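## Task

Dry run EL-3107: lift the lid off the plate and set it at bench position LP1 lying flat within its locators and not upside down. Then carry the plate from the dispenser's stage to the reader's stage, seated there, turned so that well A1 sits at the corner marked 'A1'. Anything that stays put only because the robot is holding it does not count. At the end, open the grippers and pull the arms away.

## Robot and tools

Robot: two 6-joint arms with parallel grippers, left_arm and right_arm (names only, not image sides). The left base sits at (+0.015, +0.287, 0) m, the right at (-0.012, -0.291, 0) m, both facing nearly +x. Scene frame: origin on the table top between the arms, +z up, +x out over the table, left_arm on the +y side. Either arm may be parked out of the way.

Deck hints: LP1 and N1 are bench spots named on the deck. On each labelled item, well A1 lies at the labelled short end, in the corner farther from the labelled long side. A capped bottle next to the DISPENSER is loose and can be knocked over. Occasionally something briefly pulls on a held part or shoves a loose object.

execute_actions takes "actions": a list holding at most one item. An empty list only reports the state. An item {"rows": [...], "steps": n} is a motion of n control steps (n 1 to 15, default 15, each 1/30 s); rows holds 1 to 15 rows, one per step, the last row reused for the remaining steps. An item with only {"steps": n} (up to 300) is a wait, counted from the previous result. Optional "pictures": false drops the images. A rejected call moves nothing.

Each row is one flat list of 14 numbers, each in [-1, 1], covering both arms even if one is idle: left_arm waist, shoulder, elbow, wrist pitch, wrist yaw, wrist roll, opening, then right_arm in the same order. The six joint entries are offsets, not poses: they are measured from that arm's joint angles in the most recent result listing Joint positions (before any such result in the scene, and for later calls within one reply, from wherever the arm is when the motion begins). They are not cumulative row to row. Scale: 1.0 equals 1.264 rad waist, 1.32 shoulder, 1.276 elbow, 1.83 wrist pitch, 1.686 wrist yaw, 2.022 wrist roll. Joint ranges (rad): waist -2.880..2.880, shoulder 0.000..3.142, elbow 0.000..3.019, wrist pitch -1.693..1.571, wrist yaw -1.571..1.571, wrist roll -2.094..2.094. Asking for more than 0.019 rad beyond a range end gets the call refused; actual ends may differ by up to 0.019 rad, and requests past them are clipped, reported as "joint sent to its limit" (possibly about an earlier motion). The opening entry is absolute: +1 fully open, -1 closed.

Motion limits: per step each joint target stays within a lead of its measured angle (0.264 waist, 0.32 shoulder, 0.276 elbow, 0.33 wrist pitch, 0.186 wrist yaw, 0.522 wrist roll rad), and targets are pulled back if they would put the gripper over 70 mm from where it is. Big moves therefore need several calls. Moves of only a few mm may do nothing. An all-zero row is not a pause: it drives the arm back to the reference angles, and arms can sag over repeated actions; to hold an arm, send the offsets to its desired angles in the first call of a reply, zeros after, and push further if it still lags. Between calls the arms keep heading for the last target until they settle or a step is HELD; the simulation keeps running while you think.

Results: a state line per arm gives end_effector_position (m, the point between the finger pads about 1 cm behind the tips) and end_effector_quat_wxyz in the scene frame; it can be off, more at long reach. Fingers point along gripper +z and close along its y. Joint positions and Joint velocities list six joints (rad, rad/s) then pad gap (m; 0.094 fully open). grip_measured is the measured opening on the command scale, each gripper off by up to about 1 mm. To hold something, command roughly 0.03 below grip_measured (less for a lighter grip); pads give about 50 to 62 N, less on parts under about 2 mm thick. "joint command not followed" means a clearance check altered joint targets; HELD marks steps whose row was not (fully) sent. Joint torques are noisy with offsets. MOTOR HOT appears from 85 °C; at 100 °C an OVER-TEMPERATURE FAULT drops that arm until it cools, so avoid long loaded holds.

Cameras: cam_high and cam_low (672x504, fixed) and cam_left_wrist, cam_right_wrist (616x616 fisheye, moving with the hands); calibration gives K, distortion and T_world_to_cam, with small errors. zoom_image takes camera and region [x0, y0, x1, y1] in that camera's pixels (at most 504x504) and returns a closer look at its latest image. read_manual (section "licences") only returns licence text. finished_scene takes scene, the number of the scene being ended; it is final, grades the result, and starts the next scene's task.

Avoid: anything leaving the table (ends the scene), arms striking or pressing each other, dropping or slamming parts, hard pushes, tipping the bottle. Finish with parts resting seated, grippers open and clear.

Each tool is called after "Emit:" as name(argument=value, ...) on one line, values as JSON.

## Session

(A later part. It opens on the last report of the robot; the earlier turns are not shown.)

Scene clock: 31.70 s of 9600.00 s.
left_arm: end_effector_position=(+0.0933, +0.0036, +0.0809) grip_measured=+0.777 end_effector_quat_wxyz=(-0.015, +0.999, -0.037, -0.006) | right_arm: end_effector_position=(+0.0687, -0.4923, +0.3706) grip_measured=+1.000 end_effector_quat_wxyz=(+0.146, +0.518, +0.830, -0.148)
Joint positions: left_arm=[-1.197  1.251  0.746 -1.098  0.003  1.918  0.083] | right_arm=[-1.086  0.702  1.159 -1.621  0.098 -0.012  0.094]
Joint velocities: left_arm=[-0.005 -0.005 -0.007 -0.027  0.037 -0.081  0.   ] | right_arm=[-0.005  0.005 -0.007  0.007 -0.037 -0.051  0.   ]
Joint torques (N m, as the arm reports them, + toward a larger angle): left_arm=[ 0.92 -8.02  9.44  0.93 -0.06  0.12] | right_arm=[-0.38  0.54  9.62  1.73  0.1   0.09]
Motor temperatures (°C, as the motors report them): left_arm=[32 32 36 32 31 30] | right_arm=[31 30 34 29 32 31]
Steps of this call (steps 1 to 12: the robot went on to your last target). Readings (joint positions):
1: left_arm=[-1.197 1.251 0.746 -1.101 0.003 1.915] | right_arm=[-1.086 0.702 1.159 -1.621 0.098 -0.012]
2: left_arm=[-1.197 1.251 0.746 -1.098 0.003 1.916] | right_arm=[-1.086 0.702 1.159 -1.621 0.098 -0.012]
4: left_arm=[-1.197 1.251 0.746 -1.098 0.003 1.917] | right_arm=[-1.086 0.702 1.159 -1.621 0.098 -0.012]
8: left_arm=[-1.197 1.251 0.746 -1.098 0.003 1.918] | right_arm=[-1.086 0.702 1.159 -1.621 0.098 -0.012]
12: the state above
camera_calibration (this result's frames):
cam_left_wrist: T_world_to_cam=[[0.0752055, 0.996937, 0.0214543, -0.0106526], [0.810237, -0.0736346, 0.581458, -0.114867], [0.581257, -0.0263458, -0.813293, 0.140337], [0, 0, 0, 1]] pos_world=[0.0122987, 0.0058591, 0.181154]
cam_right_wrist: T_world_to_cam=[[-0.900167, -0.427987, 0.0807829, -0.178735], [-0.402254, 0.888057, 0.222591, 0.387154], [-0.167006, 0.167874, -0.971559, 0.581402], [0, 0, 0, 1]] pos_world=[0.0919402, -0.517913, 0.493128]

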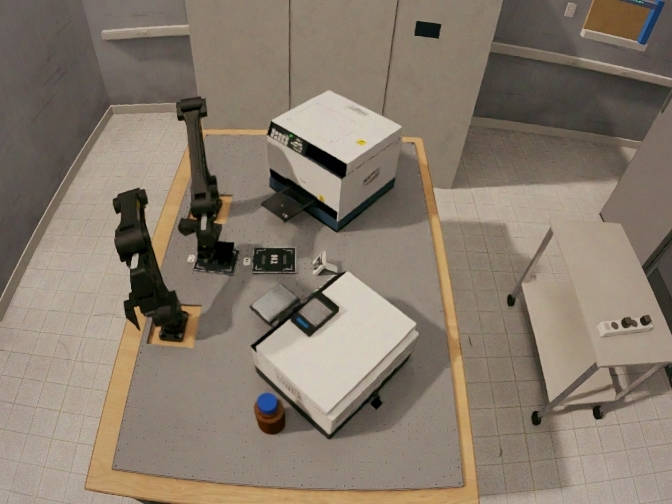

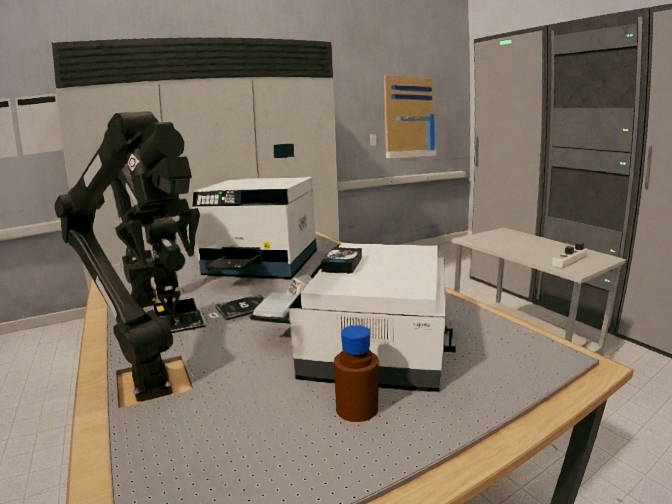

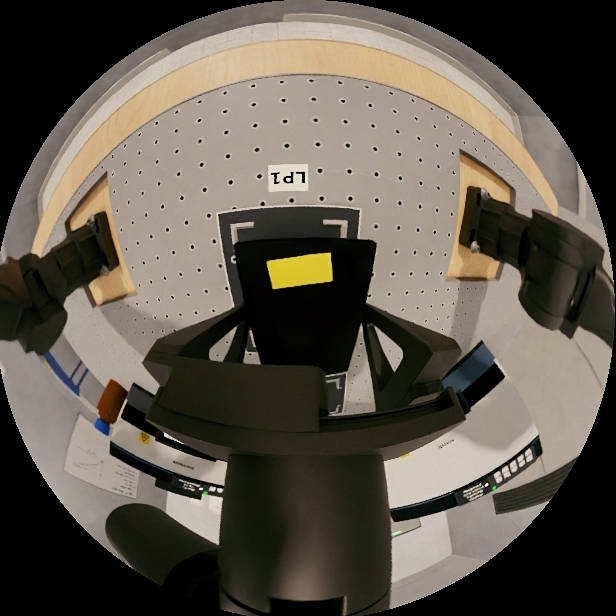

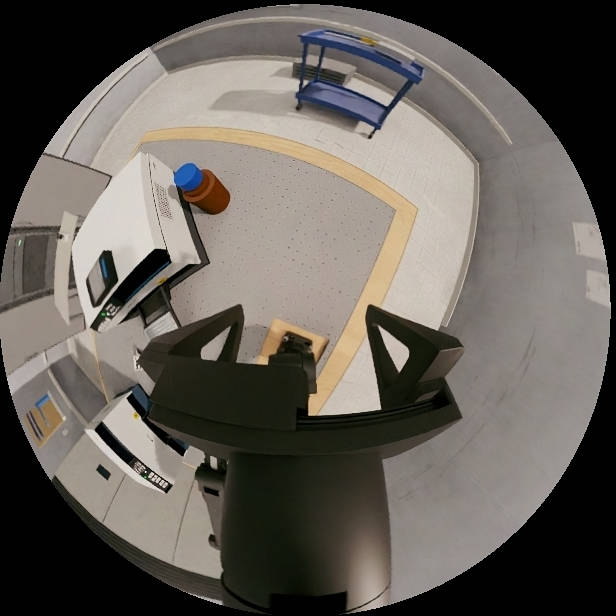

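Emit:
execute_actions(actions=[{"rows":[[-0.01,0.015,0,0.015,0,-0.01,0.75,0,0,0,0,0,0,1],[-0.015,0.02,0,0.025,0,-0.01,0.75,0,0,0,0,0,0,1],[-0.018,0.026,-0.004,0.035,0,-0.01,0.75,0,0,0,0,0,0,1],[-0.018,0.032,-0.006,0.045,0,-0.01,0.75,0,0,0,0,0,0,1],[-0.018,0.038,-0.008,0.056,0,-0.01,0.75,0,0,0,0,0,0,1]]}], pictures=false)

Emit:
execute_actions(actions=[{"steps":8}])

Emit:
zoom_image(camera="cam_left_wrist", region=[210,150,410,310])

Scene clock: 34.17 s of 9600.00 s.
left_arm: end_effector_position=(+0.0954, -0.0126, +0.0678) grip_measured=+0.777 end_effector_quat_wxyz=(+0.006, +0.999, -0.035, +0.000) | right_arm: end_effector_position=(+0.0687, -0.4923, +0.3706) grip_measured=+1.000 end_effector_quat_wxyz=(+0.146, +0.518, +0.830, -0.148)
Joint positions: left_arm=[-1.205  1.289  0.739 -1.01   0.003  1.907  0.083] | right_arm=[-1.086  0.702  1.159 -1.621  0.098 -0.012  0.094]
Joint velocities: left_arm=[-0.005 -0.015  0.002 -0.027  0.037 -0.007 -0.001] | right_arm=[-0.005 -0.005 -0.002  0.002 -0.095 -0.051  0.   ]
Joint torques (N m, as the arm reports them, + toward a larger angle): left_arm=[ 0.43 -6.79  7.94  0.72 -0.09 -0.06] | right_arm=[-0.39  0.53  9.61  1.74  0.1   0.09]
Motor temperatures (°C, as the motors report them): left_arm=[32 32 36 32 31 30] | right_arm=[31 30 34 29 32 31]
Steps of this call (steps 1 to 15: the robot went on to your last target; steps 16 to 59: nothing new was sent; steps 60 to 74: all 15 steps of this action). Readings (joint positions):
60: left_arm=[-1.197 1.251 0.746 -1.096 0.003 1.917] | right_arm=[-1.086 0.702 1.159 -1.621 0.098 -0.012]
61: left_arm=[-1.198 1.252 0.746 -1.090 0.003 1.915] | right_arm=[-1.086 0.702 1.159 -1.621 0.098 -0.012]
63: left_arm=[-1.199 1.257 0.746 -1.064 0.003 1.912] | right_arm=[-1.086 0.702 1.159 -1.621 0.098 -0.012]
67: left_arm=[-1.205 1.281 0.744 -1.015 0.003 1.909] | right_arm=[-1.086 0.702 1.159 -1.621 0.098 -0.012]
74: the state above

Scene clock: 34.43 s of 9600.00 s.
left_arm: end_effector_position=(+0.0954, -0.0126, +0.0678) grip_measured=+0.777 end_effector_quat_wxyz=(+0.006, +0.999, -0.035, +0.000) | right_arm: end_effector_position=(+0.0687, -0.4923, +0.3706) grip_measured=+1.000 end_effector_quat_wxyz=(+0.146, +0.518, +0.830, -0.148)
Joint positions: left_arm=[-1.205  1.289  0.739 -1.01   0.003  1.907  0.083] | right_arm=[-1.086  0.702  1.159 -1.621  0.098 -0.012  0.094]
Joint velocities: left_arm=[-0.015  0.005  0.002 -0.017 -0.022 -0.022  0.001] | right_arm=[ 0.015 -0.015 -0.002 -0.017  0.007 -0.051  0.   ]
Joint torques (N m, as the arm reports them, + toward a larger angle): left_arm=[ 0.8  -6.98  8.02  0.82 -0.11 -0.04] | right_arm=[-0.4   0.52  9.61  1.74  0.1   0.09]
Motor temperatures (°C, as the motors report them): left_arm=[32 32 36 32 31 30] | right_arm=[31 30 34 29 32 31]
Steps of this call (steps 1 to 8: the robot went on to your last target). Readings (joint positions):
1: left_arm=[-1.205 1.289 0.739 -1.010 0.003 1.907] | right_arm=[-1.086 0.702 1.159 -1.621 0.098 -0.012]
2: left_arm=[-1.205 1.289 0.739 -1.010 0.003 1.907] | right_arm=[-1.086 0.702 1.159 -1.621 0.098 -0.012]
4: left_arm=[-1.205 1.289 0.739 -1.010 0.003 1.907] | right_arm=[-1.086 0.702 1.159 -1.621 0.098 -0.012]
8: the state above
camera_calibration (this result's frames):
cam_left_wrist: T_world_to_cam=[[0.0717646, 0.997246, -0.0187082, 0.00869586], [0.803696, -0.0467078, 0.593203, -0.109984], [0.590696, -0.0576067, -0.804835, 0.126185], [0, 0, 0, 1]] pos_world=[0.0132329, -0.00653993, 0.166964]
cam_right_wrist: T_world_to_cam=[[-0.900167, -0.427987, 0.0807829, -0.178735], [-0.402254, 0.888057, 0.222591, 0.387154], [-0.167006, 0.167874, -0.971559, 0.581402], [0, 0, 0, 1]] pos_world=[0.0919402, -0.517913, 0.493128]

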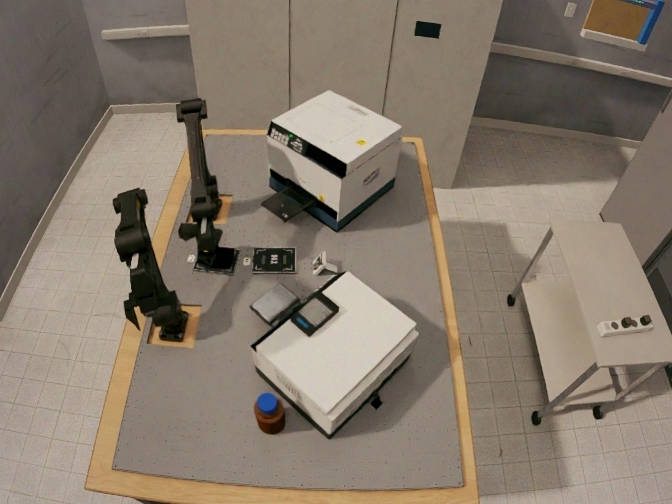

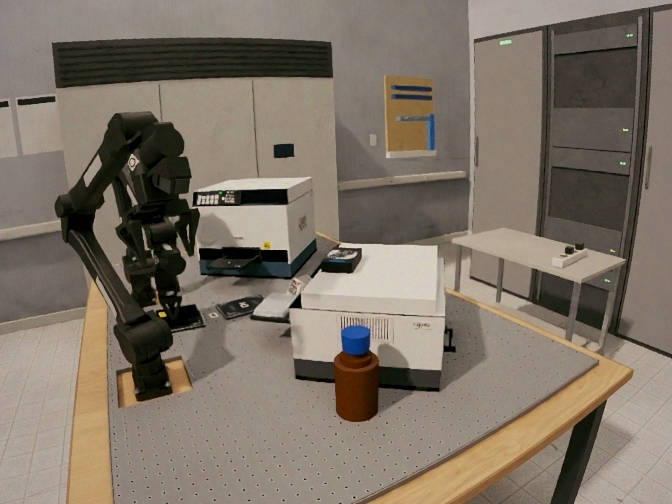

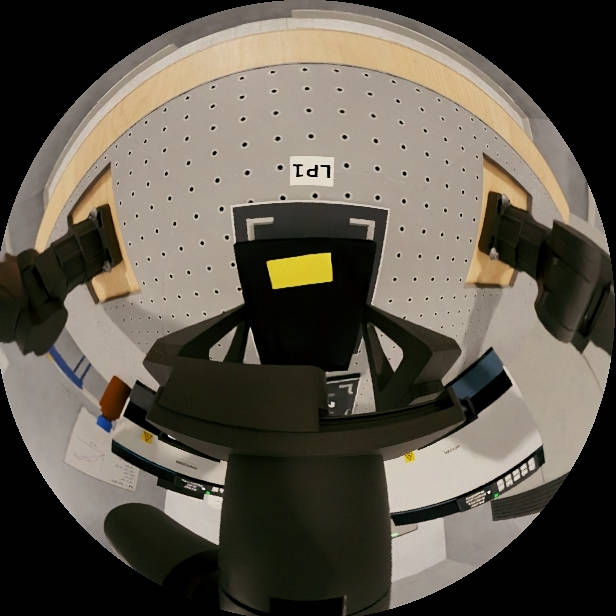

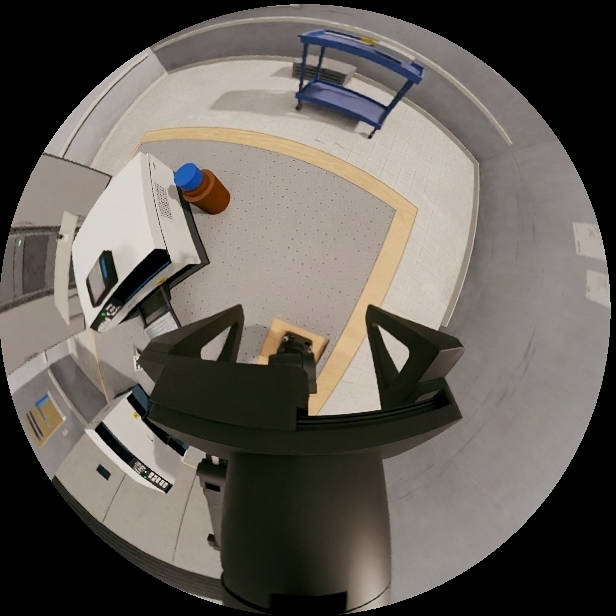

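Region (210, 150, 410, 310) of cam_left_wrist's 616x616 image, scaled by 2.520, with more detail than that image has; it fills the top 403 rows of this view, and the rest is white.

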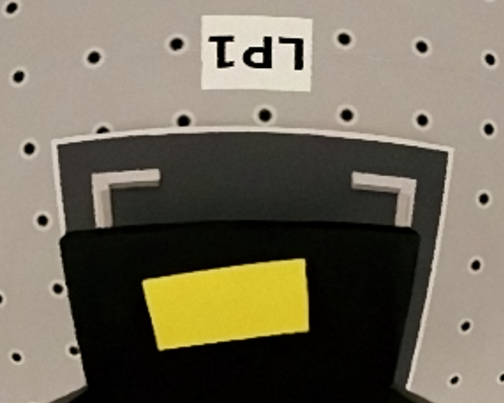

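Emit:
execute_actions(actions=[{"rows":[[-0.008,0.008,-0.006,0.005,0,0,0.75,0,0,0,0,0,0,1],[-0.012,0.012,-0.012,0.01,0,0,0.75,0,0,0,0,0,0,1],[-0.014,0.018,-0.018,0.017,0,0,0.75,0,0,0,0,0,0,1]]}])

Emit:
zoom_image(camera="cam_left_wrist", region=[210,150,410,310])

Scene clock: 35.93 s of 9600.00 s.
left_arm: end_effector_position=(+0.0932, -0.0069, +0.0590) grip_measured=+0.777 end_effector_quat_wxyz=(-0.000, +0.999, -0.036, -0.002) | right_arm: end_effector_position=(+0.0687, -0.4923, +0.3706) grip_measured=+1.000 end_effector_quat_wxyz=(+0.146, +0.518, +0.830, -0.148)
Joint positions: left_arm=[-1.207  1.295  0.718 -0.995  0.003  1.907  0.083] | right_arm=[-1.086  0.702  1.159 -1.621  0.098 -0.012  0.094]
Joint velocities: left_arm=[-0.005 -0.015  0.012  0.017 -0.066  0.007 -0.   ] | right_arm=[ 0.015 -0.015  0.002 -0.012 -0.037  0.007  0.   ]
Joint torques (N m, as the arm reports them, + toward a larger angle): left_arm=[ 0.31 -6.55  7.81  1.04 -0.07  0.08] | right_arm=[-0.41  0.55  9.62  1.74  0.1   0.09]
Motor temperatures (°C, as the motors report them): left_arm=[32 32 36 32 31 30] | right_arm=[31 30 34 29 32 31]
Steps of this call (steps 1 to 15: the robot went on to your last target; steps 16 to 30: nothing new was sent; steps 31 to 45: all 15 steps of this action). Readings (joint positions):
31: left_arm=[-1.205 1.289 0.739 -1.010 0.003 1.907] | right_arm=[-1.086 0.702 1.159 -1.621 0.098 -0.012]
32: left_arm=[-1.205 1.289 0.738 -1.010 0.003 1.907] | right_arm=[-1.086 0.702 1.159 -1.621 0.098 -0.012]
34: left_arm=[-1.205 1.289 0.731 -1.000 0.003 1.907] | right_arm=[-1.086 0.702 1.159 -1.621 0.098 -0.012]
38: left_arm=[-1.207 1.294 0.719 -0.996 0.003 1.907] | right_arm=[-1.086 0.702 1.159 -1.621 0.098 -0.012]
45: the state above
camera_calibration (this result's frames):
cam_left_wrist: T_world_to_cam=[[0.0732449, 0.997288, -0.0071902, 0.00219184], [0.805511, -0.054906, 0.590032, -0.102845], [0.588037, -0.0490086, -0.807348, 0.121207], [0, 0, 0, 1]] pos_world=[0.0114082, -0.00189253, 0.158554]
cam_right_wrist: T_world_to_cam=[[-0.900167, -0.427987, 0.0807829, -0.178735], [-0.402254, 0.888057, 0.222591, 0.387154], [-0.167006, 0.167874, -0.971559, 0.581402], [0, 0, 0, 1]] pos_world=[0.0919402, -0.517913, 0.493128]

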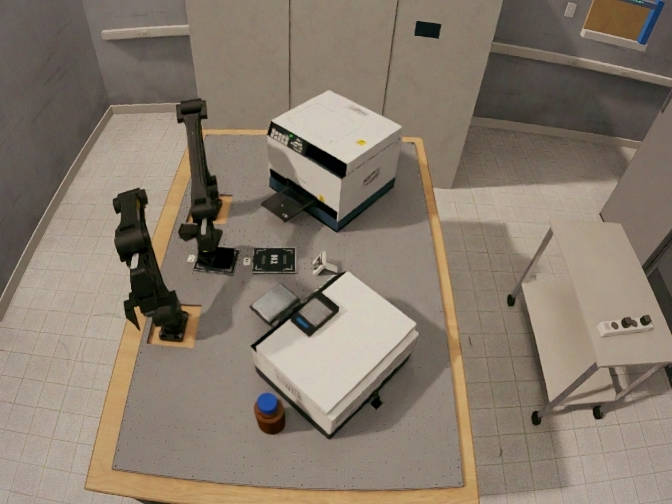

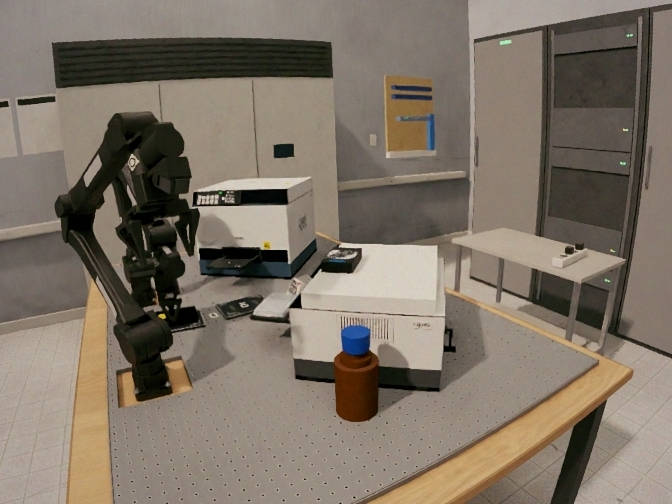

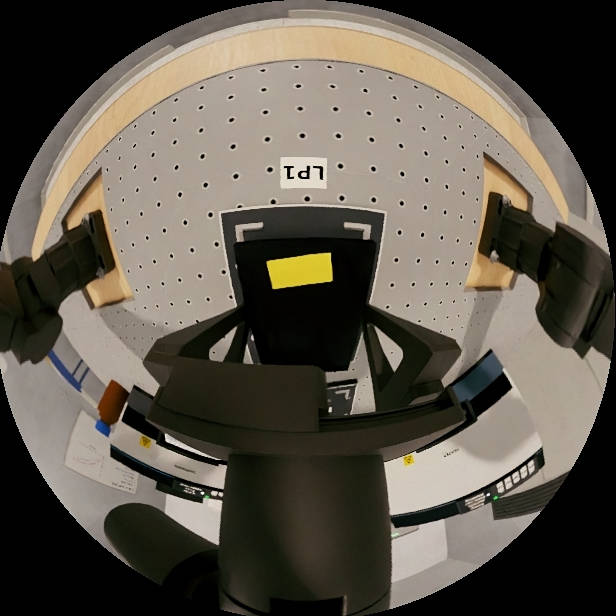

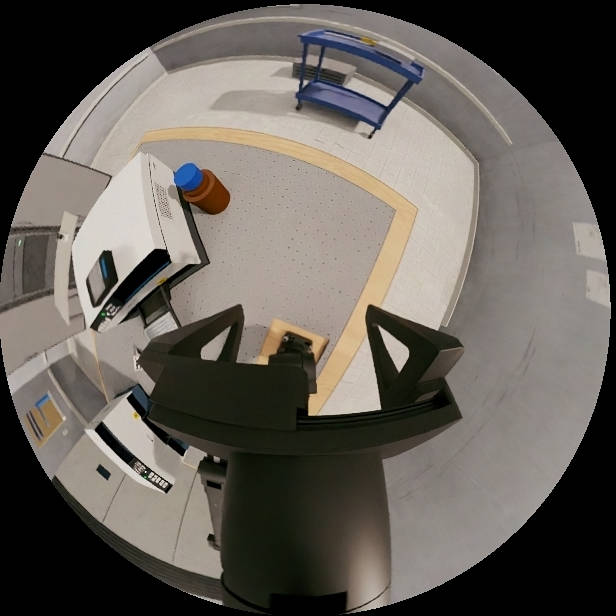

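Region (210, 150, 410, 310) of cam_left_wrist's 616x616 image, scaled by 2.520, with more detail than that image has; it fills the top 403 rows of this view, and the rest is white.

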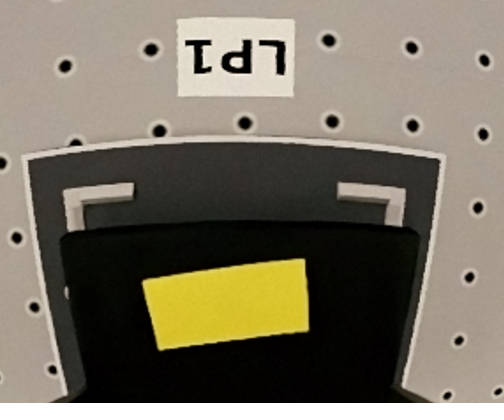

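Emit:
execute_actions(actions=[{"rows":[[0,0.01,-0.002,0.006,0,0,0.75,0,0,0,0,0,0,1],[0,0.015,-0.004,0.012,0,0,0.75,0,0,0,0,0,0,1],[0,0.021,-0.007,0.021,0,0,0.75,0,0,0,0,0,0,1]]}])

Emit:
zoom_image(camera="cam_left_wrist", region=[210,150,410,310])

Scene clock: 37.40 s of 9600.00 s.
left_arm: end_effector_position=(+0.0939, -0.0094, +0.0546) grip_measured=+0.777 end_effector_quat_wxyz=(+0.003, +0.999, -0.036, -0.000) | right_arm: end_effector_position=(+0.0687, -0.4923, +0.3706) grip_measured=+1.000 end_effector_quat_wxyz=(+0.146, +0.518, +0.830, -0.148)
Joint positions: left_arm=[-1.207  1.306  0.713 -0.972  0.003  1.907  0.083] | right_arm=[-1.086  0.702  1.159 -1.621  0.098 -0.012  0.094]
Joint velocities: left_arm=[-0.015 -0.024  0.002  0.002 -0.007 -0.007  0.001] | right_arm=[ 0.005 -0.005  0.002  0.007  0.007 -0.051  0.   ]
Joint torques (N m, as the arm reports them, + toward a larger angle): left_arm=[ 1.64 -7.32  7.76  0.62 -0.07  0.01] | right_arm=[-0.38  0.52  9.61  1.74  0.1   0.09]
Motor temperatures (°C, as the motors report them): left_arm=[32 32 36 32 31 30] | right_arm=[31 30 34 29 32 31]
Steps of this call (steps 1 to 15: the robot went on to your last target; steps 16 to 29: nothing new was sent; steps 30 to 44: all 15 steps of this action). Readings (joint positions):
30: left_arm=[-1.207 1.295 0.718 -0.995 0.003 1.907] | right_arm=[-1.086 0.702 1.159 -1.621 0.098 -0.012]
31: left_arm=[-1.207 1.295 0.718 -0.994 0.003 1.907] | right_arm=[-1.086 0.702 1.159 -1.621 0.098 -0.012]
33: left_arm=[-1.207 1.297 0.716 -0.982 0.003 1.907] | right_arm=[-1.086 0.702 1.159 -1.621 0.098 -0.012]
37: left_arm=[-1.207 1.305 0.714 -0.972 0.003 1.907] | right_arm=[-1.086 0.702 1.159 -1.621 0.098 -0.012]
44: the state above
camera_calibration (this result's frames):
cam_left_wrist: T_world_to_cam=[[0.0732664, 0.997209, -0.0143894, 0.00500564], [0.804335, -0.0505529, 0.592022, -0.100838], [0.589642, -0.0549492, -0.805793, 0.116768], [0, 0, 0, 1]] pos_world=[0.0118893, -0.003673, 0.153862]
cam_right_wrist: T_world_to_cam=[[-0.900167, -0.427987, 0.0807829, -0.178735], [-0.402254, 0.888057, 0.222591, 0.387154], [-0.167006, 0.167874, -0.971559, 0.581402], [0, 0, 0, 1]] pos_world=[0.0919402, -0.517913, 0.493128]

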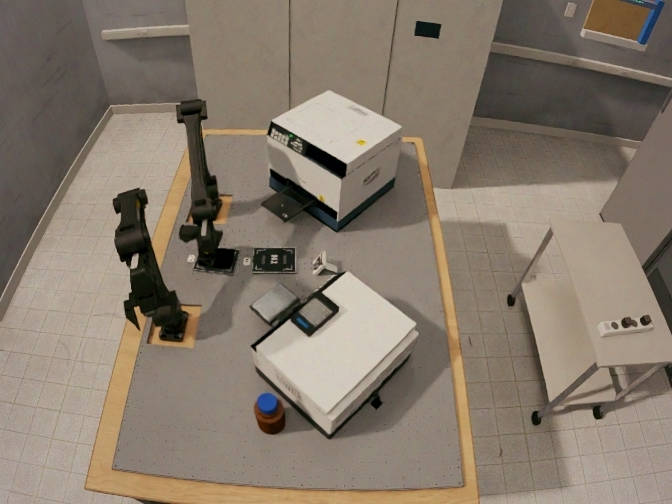

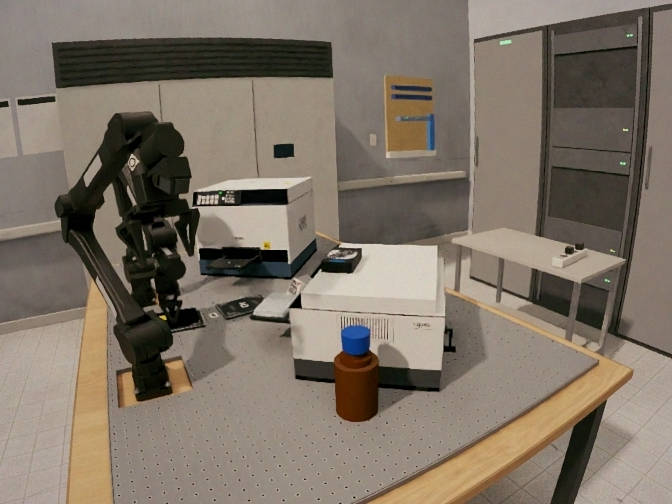

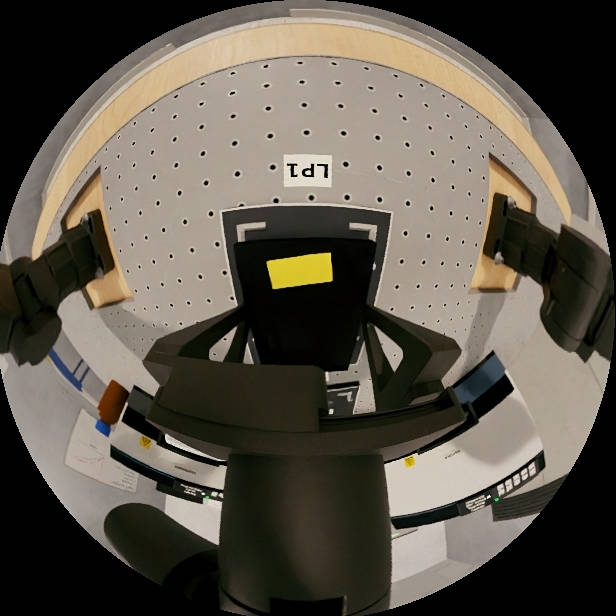

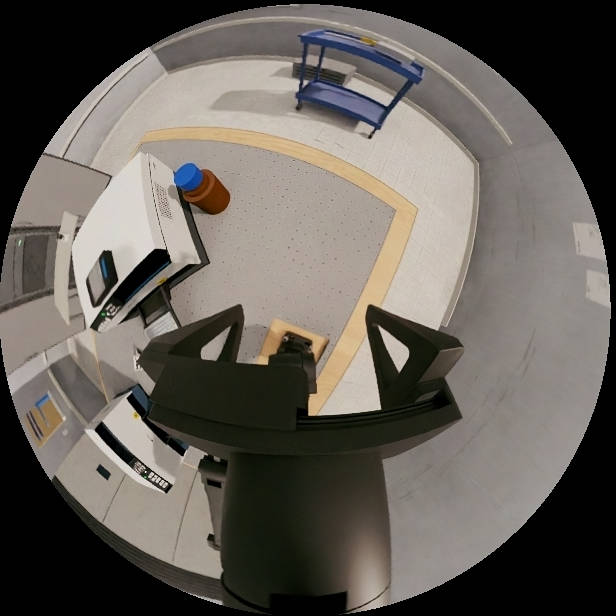

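Region (210, 150, 410, 310) of cam_left_wrist's 616x616 image, scaled by 2.520, with more detail than that image has; it fills the top 403 rows of this view, and the rest is white.

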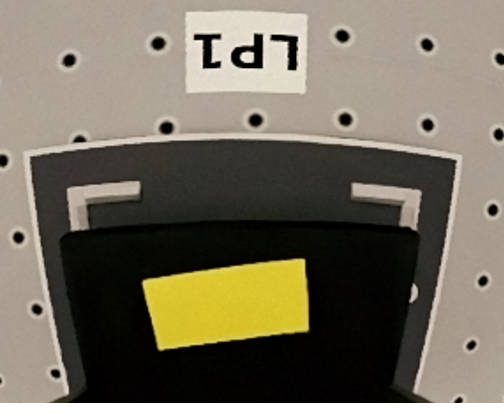

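Emit:
execute_actions(actions=[{"rows":[[0,0.01,-0.005,0.005,0,0,0.75,0,0,0,0,0,0,1],[0,0.015,-0.009,0.011,0,0,0.75,0,0,0,0,0,0,1],[0,0.02,-0.014,0.018,0,0,0.75,0,0,0,0,0,0,1]]}])

Emit:
zoom_image(camera="cam_left_wrist", region=[210,150,410,310])

Scene clock: 38.70 s of 9600.00 s.
left_arm: end_effector_position=(+0.0930, -0.0061, +0.0471) grip_measured=+0.777 end_effector_quat_wxyz=(+0.000, +0.999, -0.036, -0.001) | right_arm: end_effector_position=(+0.0687, -0.4923, +0.3706) grip_measured=+1.000 end_effector_quat_wxyz=(+0.146, +0.518, +0.830, -0.148)
Joint positions: left_arm=[-1.207  1.315  0.698 -0.954  0.003  1.907  0.083] | right_arm=[-1.086  0.702  1.159 -1.621  0.098 -0.012  0.094]
Joint velocities: left_arm=[-0.015  0.005  0.007  0.007 -0.037  0.037 -0.001] | right_arm=[-0.015  0.005 -0.002  0.012 -0.007 -0.037  0.   ]
Joint torques (N m, as the arm reports them, + toward a larger angle): left_arm=[ 1.44 -6.17  7.73  0.78 -0.07  0.03] | right_arm=[-0.39  0.53  9.61  1.74  0.1   0.09]
Motor temperatures (°C, as the motors report them): left_arm=[32 32 36 32 31 30] | right_arm=[31 30 34 29 32 31]
Steps of this call (steps 1 to 15: the robot went on to your last target; steps 16 to 24: nothing new was sent; steps 25 to 39: all 15 steps of this action). Readings (joint positions):
25: left_arm=[-1.207 1.306 0.713 -0.972 0.003 1.907] | right_arm=[-1.086 0.702 1.159 -1.621 0.098 -0.012]
26: left_arm=[-1.207 1.306 0.712 -0.971 0.003 1.907] | right_arm=[-1.086 0.702 1.159 -1.621 0.098 -0.012]
28: left_arm=[-1.207 1.306 0.707 -0.961 0.003 1.907] | right_arm=[-1.086 0.702 1.159 -1.621 0.098 -0.012]
32: left_arm=[-1.207 1.314 0.699 -0.955 0.003 1.907] | right_arm=[-1.086 0.702 1.159 -1.621 0.098 -0.012]
39: the state above
camera_calibration (this result's frames):
cam_left_wrist: T_world_to_cam=[[0.0732464, 0.997283, -0.00791015, 0.0013685], [0.805394, -0.0544714, 0.590232, -0.0955578], [0.588197, -0.0496032, -0.807195, 0.111674], [0, 0, 0, 1]] pos_world=[0.0111752, -0.00103058, 0.146555]
cam_right_wrist: T_world_to_cam=[[-0.900167, -0.427987, 0.0807829, -0.178735], [-0.402254, 0.888057, 0.222591, 0.387154], [-0.167006, 0.167874, -0.971559, 0.581402], [0, 0, 0, 1]] pos_world=[0.0919402, -0.517913, 0.493128]

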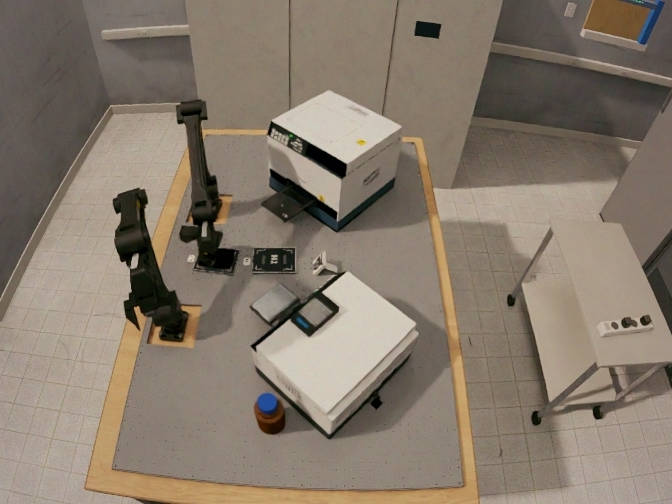

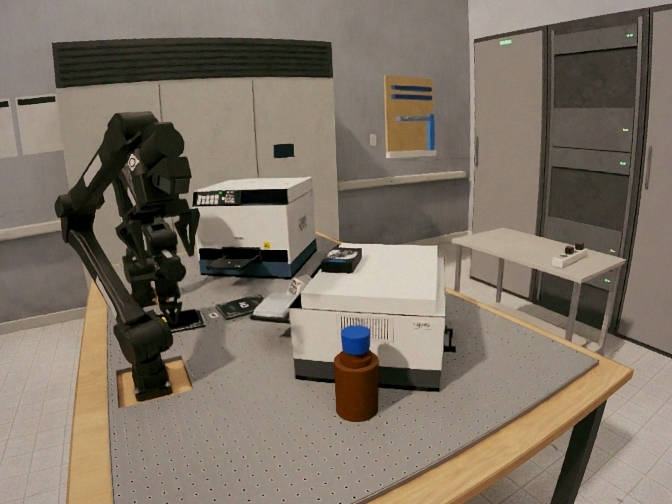

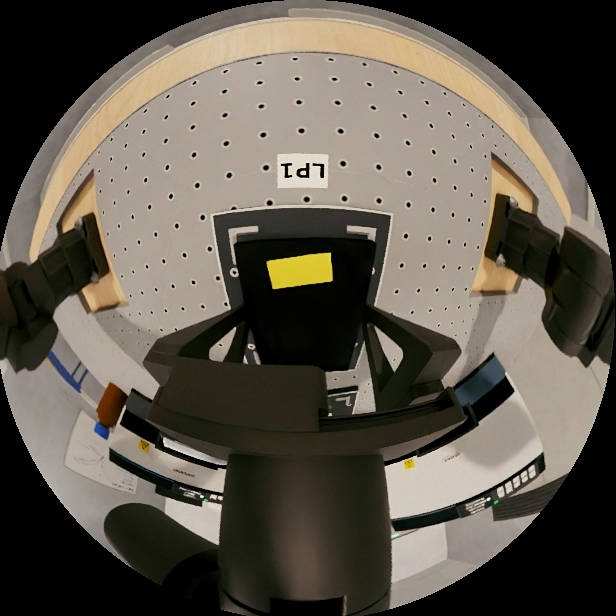

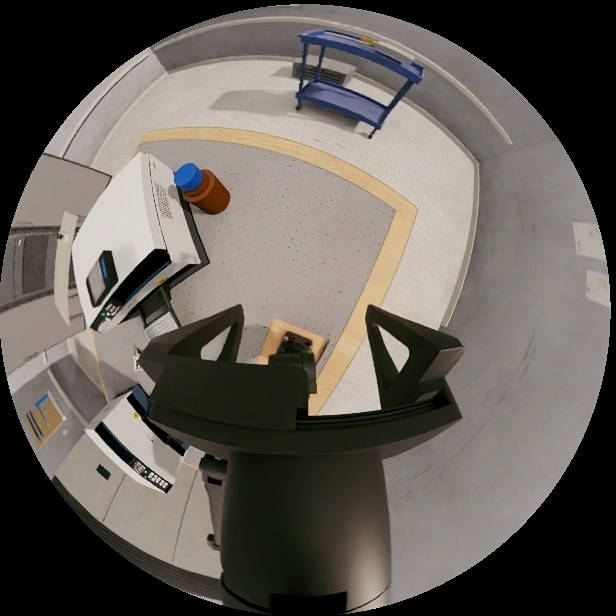

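Region (210, 150, 410, 310) of cam_left_wrist's 616x616 image, scaled by 2.520, with more detail than that image has; it fills the top 403 rows of this view, and the rest is white.

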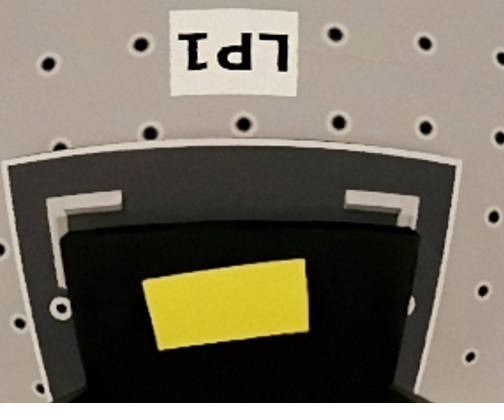

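Emit:
execute_actions(actions=[{"rows":[[0.008,0,0,0.006,0,0,0.75,0,0,0,0,0,0,1],[0.012,0,0,0.011,0,0,0.75,0,0,0,0,0,0,1],[0.012,0.008,0,0.011,0,0,0.75,0,0,0,0,0,0,1],[0.012,0.015,0,0.013,0,0,0.75,0,0,0,0,0,0,1]]}])

Emit:
zoom_image(camera="cam_left_wrist", region=[210,150,410,310])

Scene clock: 40.27 s of 9600.00 s.
left_arm: end_effector_position=(+0.0936, -0.0081, +0.0470) grip_measured=+0.777 end_effector_quat_wxyz=(+0.004, +0.999, -0.036, -0.000) | right_arm: end_effector_position=(+0.0687, -0.4923, +0.3706) grip_measured=+1.000 end_effector_quat_wxyz=(+0.146, +0.518, +0.830, -0.148)
Joint positions: left_arm=[-1.207  1.316  0.698 -0.945  0.003  1.907  0.083] | right_arm=[-1.086  0.702  1.159 -1.621  0.098 -0.012  0.094]
Joint velocities: left_arm=[ 0.005 -0.005  0.007  0.007  0.007 -0.081 -0.001] | right_arm=[-0.015 -0.015  0.002 -0.002  0.007  0.007  0.   ]
Joint torques (N m, as the arm reports them, + toward a larger angle): left_arm=[ 2.76 -6.7   8.02  0.68 -0.04  0.09] | right_arm=[-0.39  0.52  9.63  1.73  0.1   0.09]
Motor temperatures (°C, as the motors report them): left_arm=[32 32 35 32 31 30] | right_arm=[31 30 34 29 32 31]
Steps of this call (steps 1 to 15: the robot went on to your last target; steps 16 to 32: nothing new was sent; steps 33 to 47: all 15 steps of this action). Readings (joint positions):
33: left_arm=[-1.207 1.315 0.698 -0.954 0.003 1.907] | right_arm=[-1.086 0.702 1.159 -1.621 0.098 -0.012]
34: left_arm=[-1.207 1.315 0.698 -0.953 0.003 1.907] | right_arm=[-1.086 0.702 1.159 -1.621 0.098 -0.012]
36: left_arm=[-1.207 1.315 0.698 -0.950 0.003 1.907] | right_arm=[-1.086 0.702 1.159 -1.621 0.098 -0.012]
40: left_arm=[-1.207 1.316 0.698 -0.945 0.003 1.907] | right_arm=[-1.086 0.702 1.159 -1.621 0.098 -0.012]
47: the state above
camera_calibration (this result's frames):
cam_left_wrist: T_world_to_cam=[[0.0732708, 0.997192, -0.0154693, 0.00363691], [0.804158, -0.0498987, 0.592318, -0.0959765], [0.589883, -0.0558393, -0.805556, 0.110897], [0, 0, 0, 1]] pos_world=[0.0114976, -0.00222339, 0.146239]
cam_right_wrist: T_world_to_cam=[[-0.900167, -0.427987, 0.0807829, -0.178735], [-0.402254, 0.888057, 0.222591, 0.387154], [-0.167006, 0.167874, -0.971559, 0.581402], [0, 0, 0, 1]] pos_world=[0.0919402, -0.517913, 0.493128]

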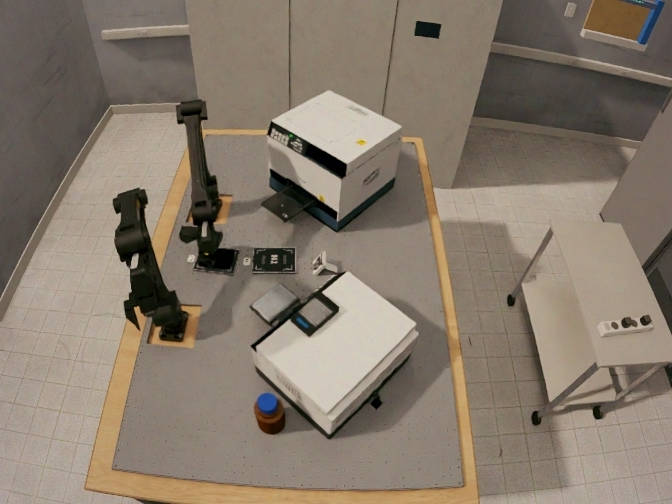

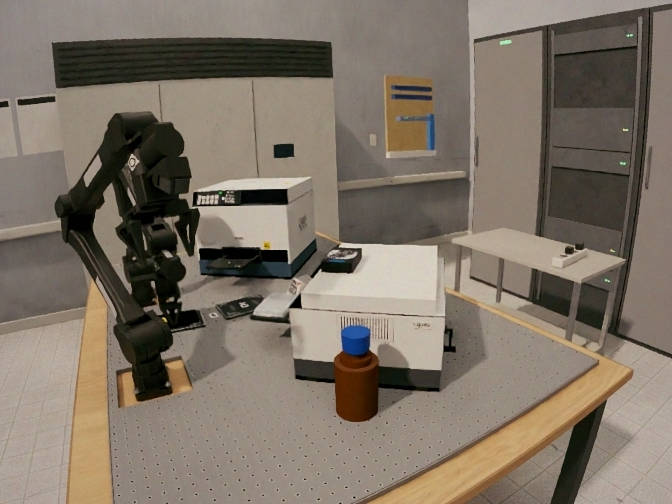

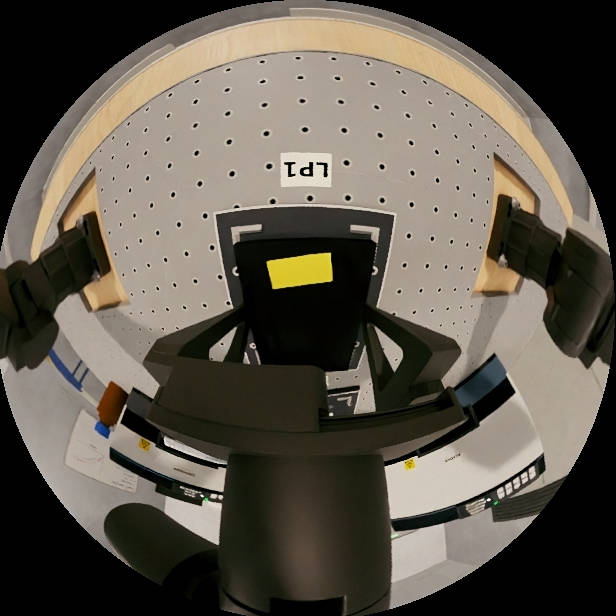

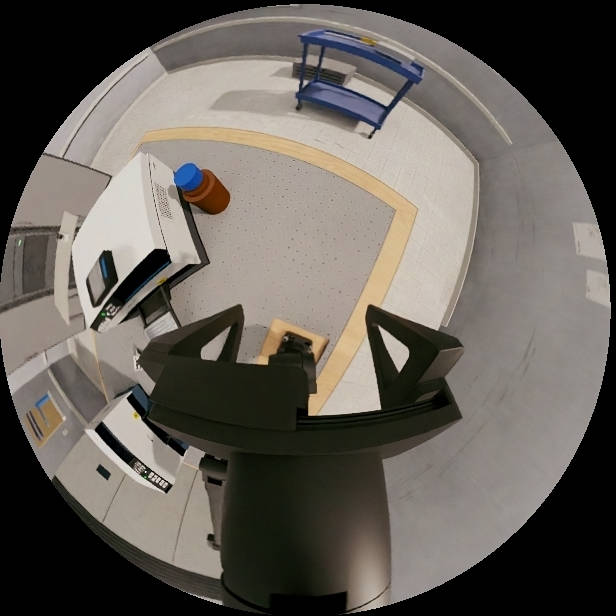

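Region (210, 150, 410, 310) of cam_left_wrist's 616x616 image, scaled by 2.520, with more detail than that image has; it fills the top 403 rows of this view, and the rest is white.

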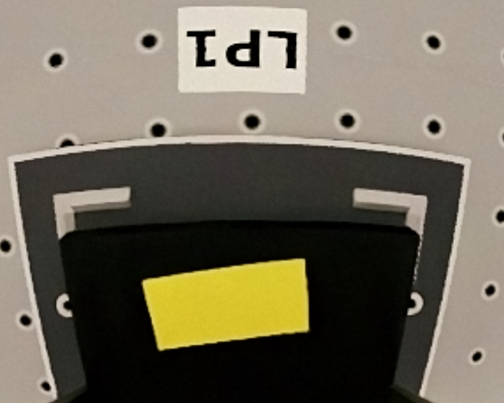

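Emit:
execute_actions(actions=[{"rows":[[0,0.012,0,0.004,0,0,0.75,0,0,0,0,0,0,1],[0,0.018,0,0.006,0,0,0.75,0,0,0,0,0,0,1],[0,0.024,0,0.008,0,0,0.75,0,0,0,0,0,0,1]]}])

Emit:
zoom_image(camera="cam_left_wrist", region=[210,150,410,310])

Scene clock: 41.40 s of 9600.00 s.
left_arm: end_effector_position=(+0.0934, -0.0074, +0.0437) grip_measured=+0.777 end_effector_quat_wxyz=(-0.001, +0.999, -0.036, -0.002) | right_arm: end_effector_position=(+0.0687, -0.4923, +0.3706) grip_measured=+1.000 end_effector_quat_wxyz=(+0.146, +0.518, +0.830, -0.148)
Joint positions: left_arm=[-1.207  1.327  0.698 -0.944  0.003  1.907  0.083] | right_arm=[-1.086  0.702  1.159 -1.621  0.098 -0.012  0.094]
Joint velocities: left_arm=[ 0.005  0.005  0.002 -0.002 -0.022  0.051  0.001] | right_arm=[-0.005 -0.005  0.017  0.002  0.007 -0.037  0.   ]
Joint torques (N m, as the arm reports them, + toward a larger angle): left_arm=[ 1.67 -6.44  7.72  0.63 -0.07  0.05] | right_arm=[-0.39  0.51  9.61  1.74  0.1   0.09]
Motor temperatures (°C, as the motors report them): left_arm=[32 32 35 32 31 30] | right_arm=[31 30 34 29 32 31]
Steps of this call (steps 1 to 15: the robot went on to your last target; steps 16 to 19: nothing new was sent; steps 20 to 34: all 15 steps of this action). Readings (joint positions):
20: left_arm=[-1.207 1.316 0.698 -0.945 0.003 1.907] | right_arm=[-1.086 0.702 1.159 -1.621 0.098 -0.012]
21: left_arm=[-1.207 1.316 0.698 -0.945 0.003 1.907] | right_arm=[-1.086 0.702 1.159 -1.621 0.098 -0.012]
23: left_arm=[-1.207 1.319 0.698 -0.945 0.003 1.907] | right_arm=[-1.086 0.702 1.159 -1.621 0.098 -0.012]
27: left_arm=[-1.207 1.327 0.698 -0.944 0.003 1.907] | right_arm=[-1.086 0.702 1.159 -1.621 0.098 -0.012]
34: the state above
camera_calibration (this result's frames):
cam_left_wrist: T_world_to_cam=[[0.0732423, 0.997298, -0.00575029, 0.00251075], [0.805746, -0.0557749, 0.589629, -0.0939548], [0.587715, -0.0478191, -0.807653, 0.108788], [0, 0, 0, 1]] pos_world=[0.0115837, -0.00254216, 0.143276]
cam_right_wrist: T_world_to_cam=[[-0.900167, -0.427987, 0.0807829, -0.178735], [-0.402254, 0.888057, 0.222591, 0.387154], [-0.167006, 0.167874, -0.971559, 0.581402], [0, 0, 0, 1]] pos_world=[0.0919402, -0.517913, 0.493128]

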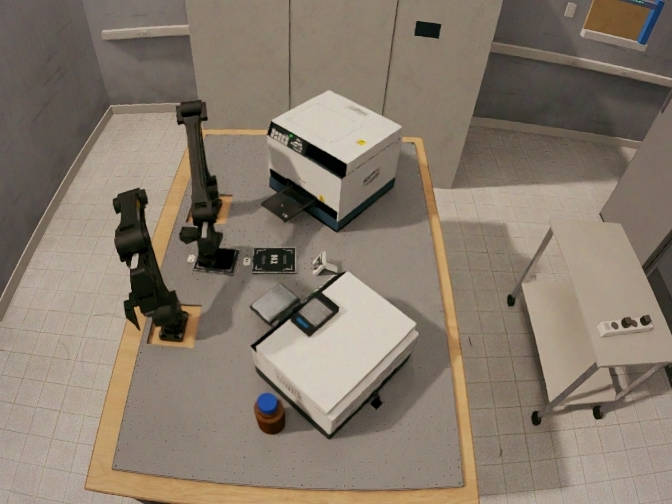

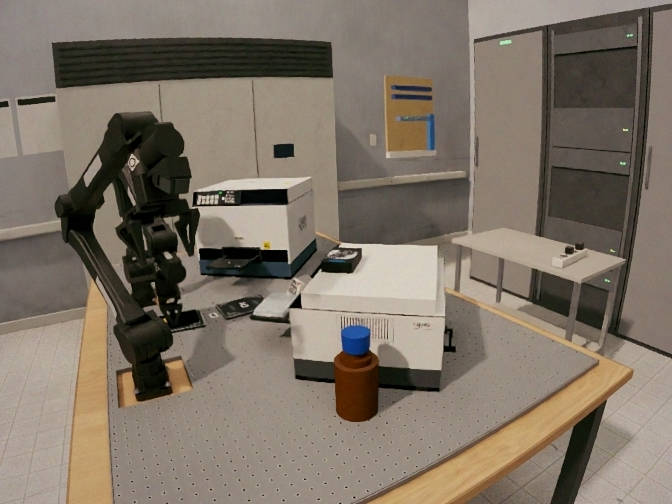

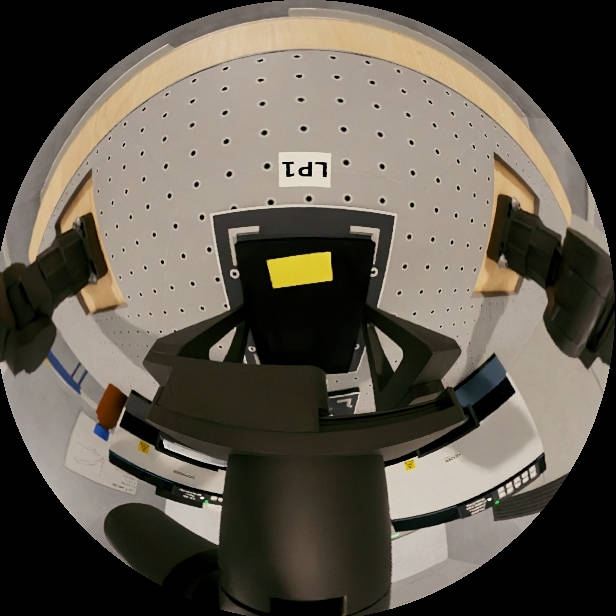

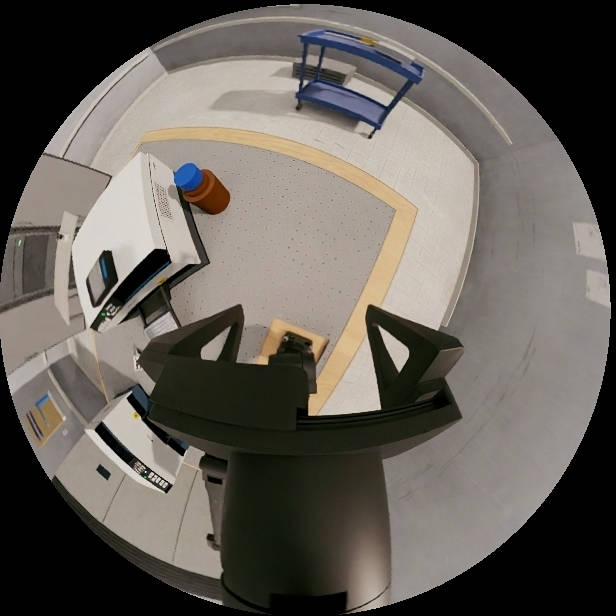

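Region (210, 150, 410, 310) of cam_left_wrist's 616x616 image, scaled by 2.520, with more detail than that image has; it fills the top 403 rows of this view, and the rest is white.

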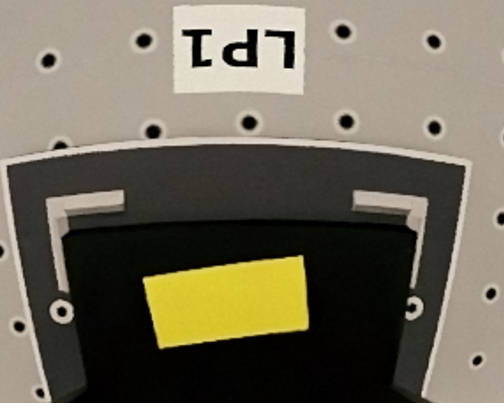

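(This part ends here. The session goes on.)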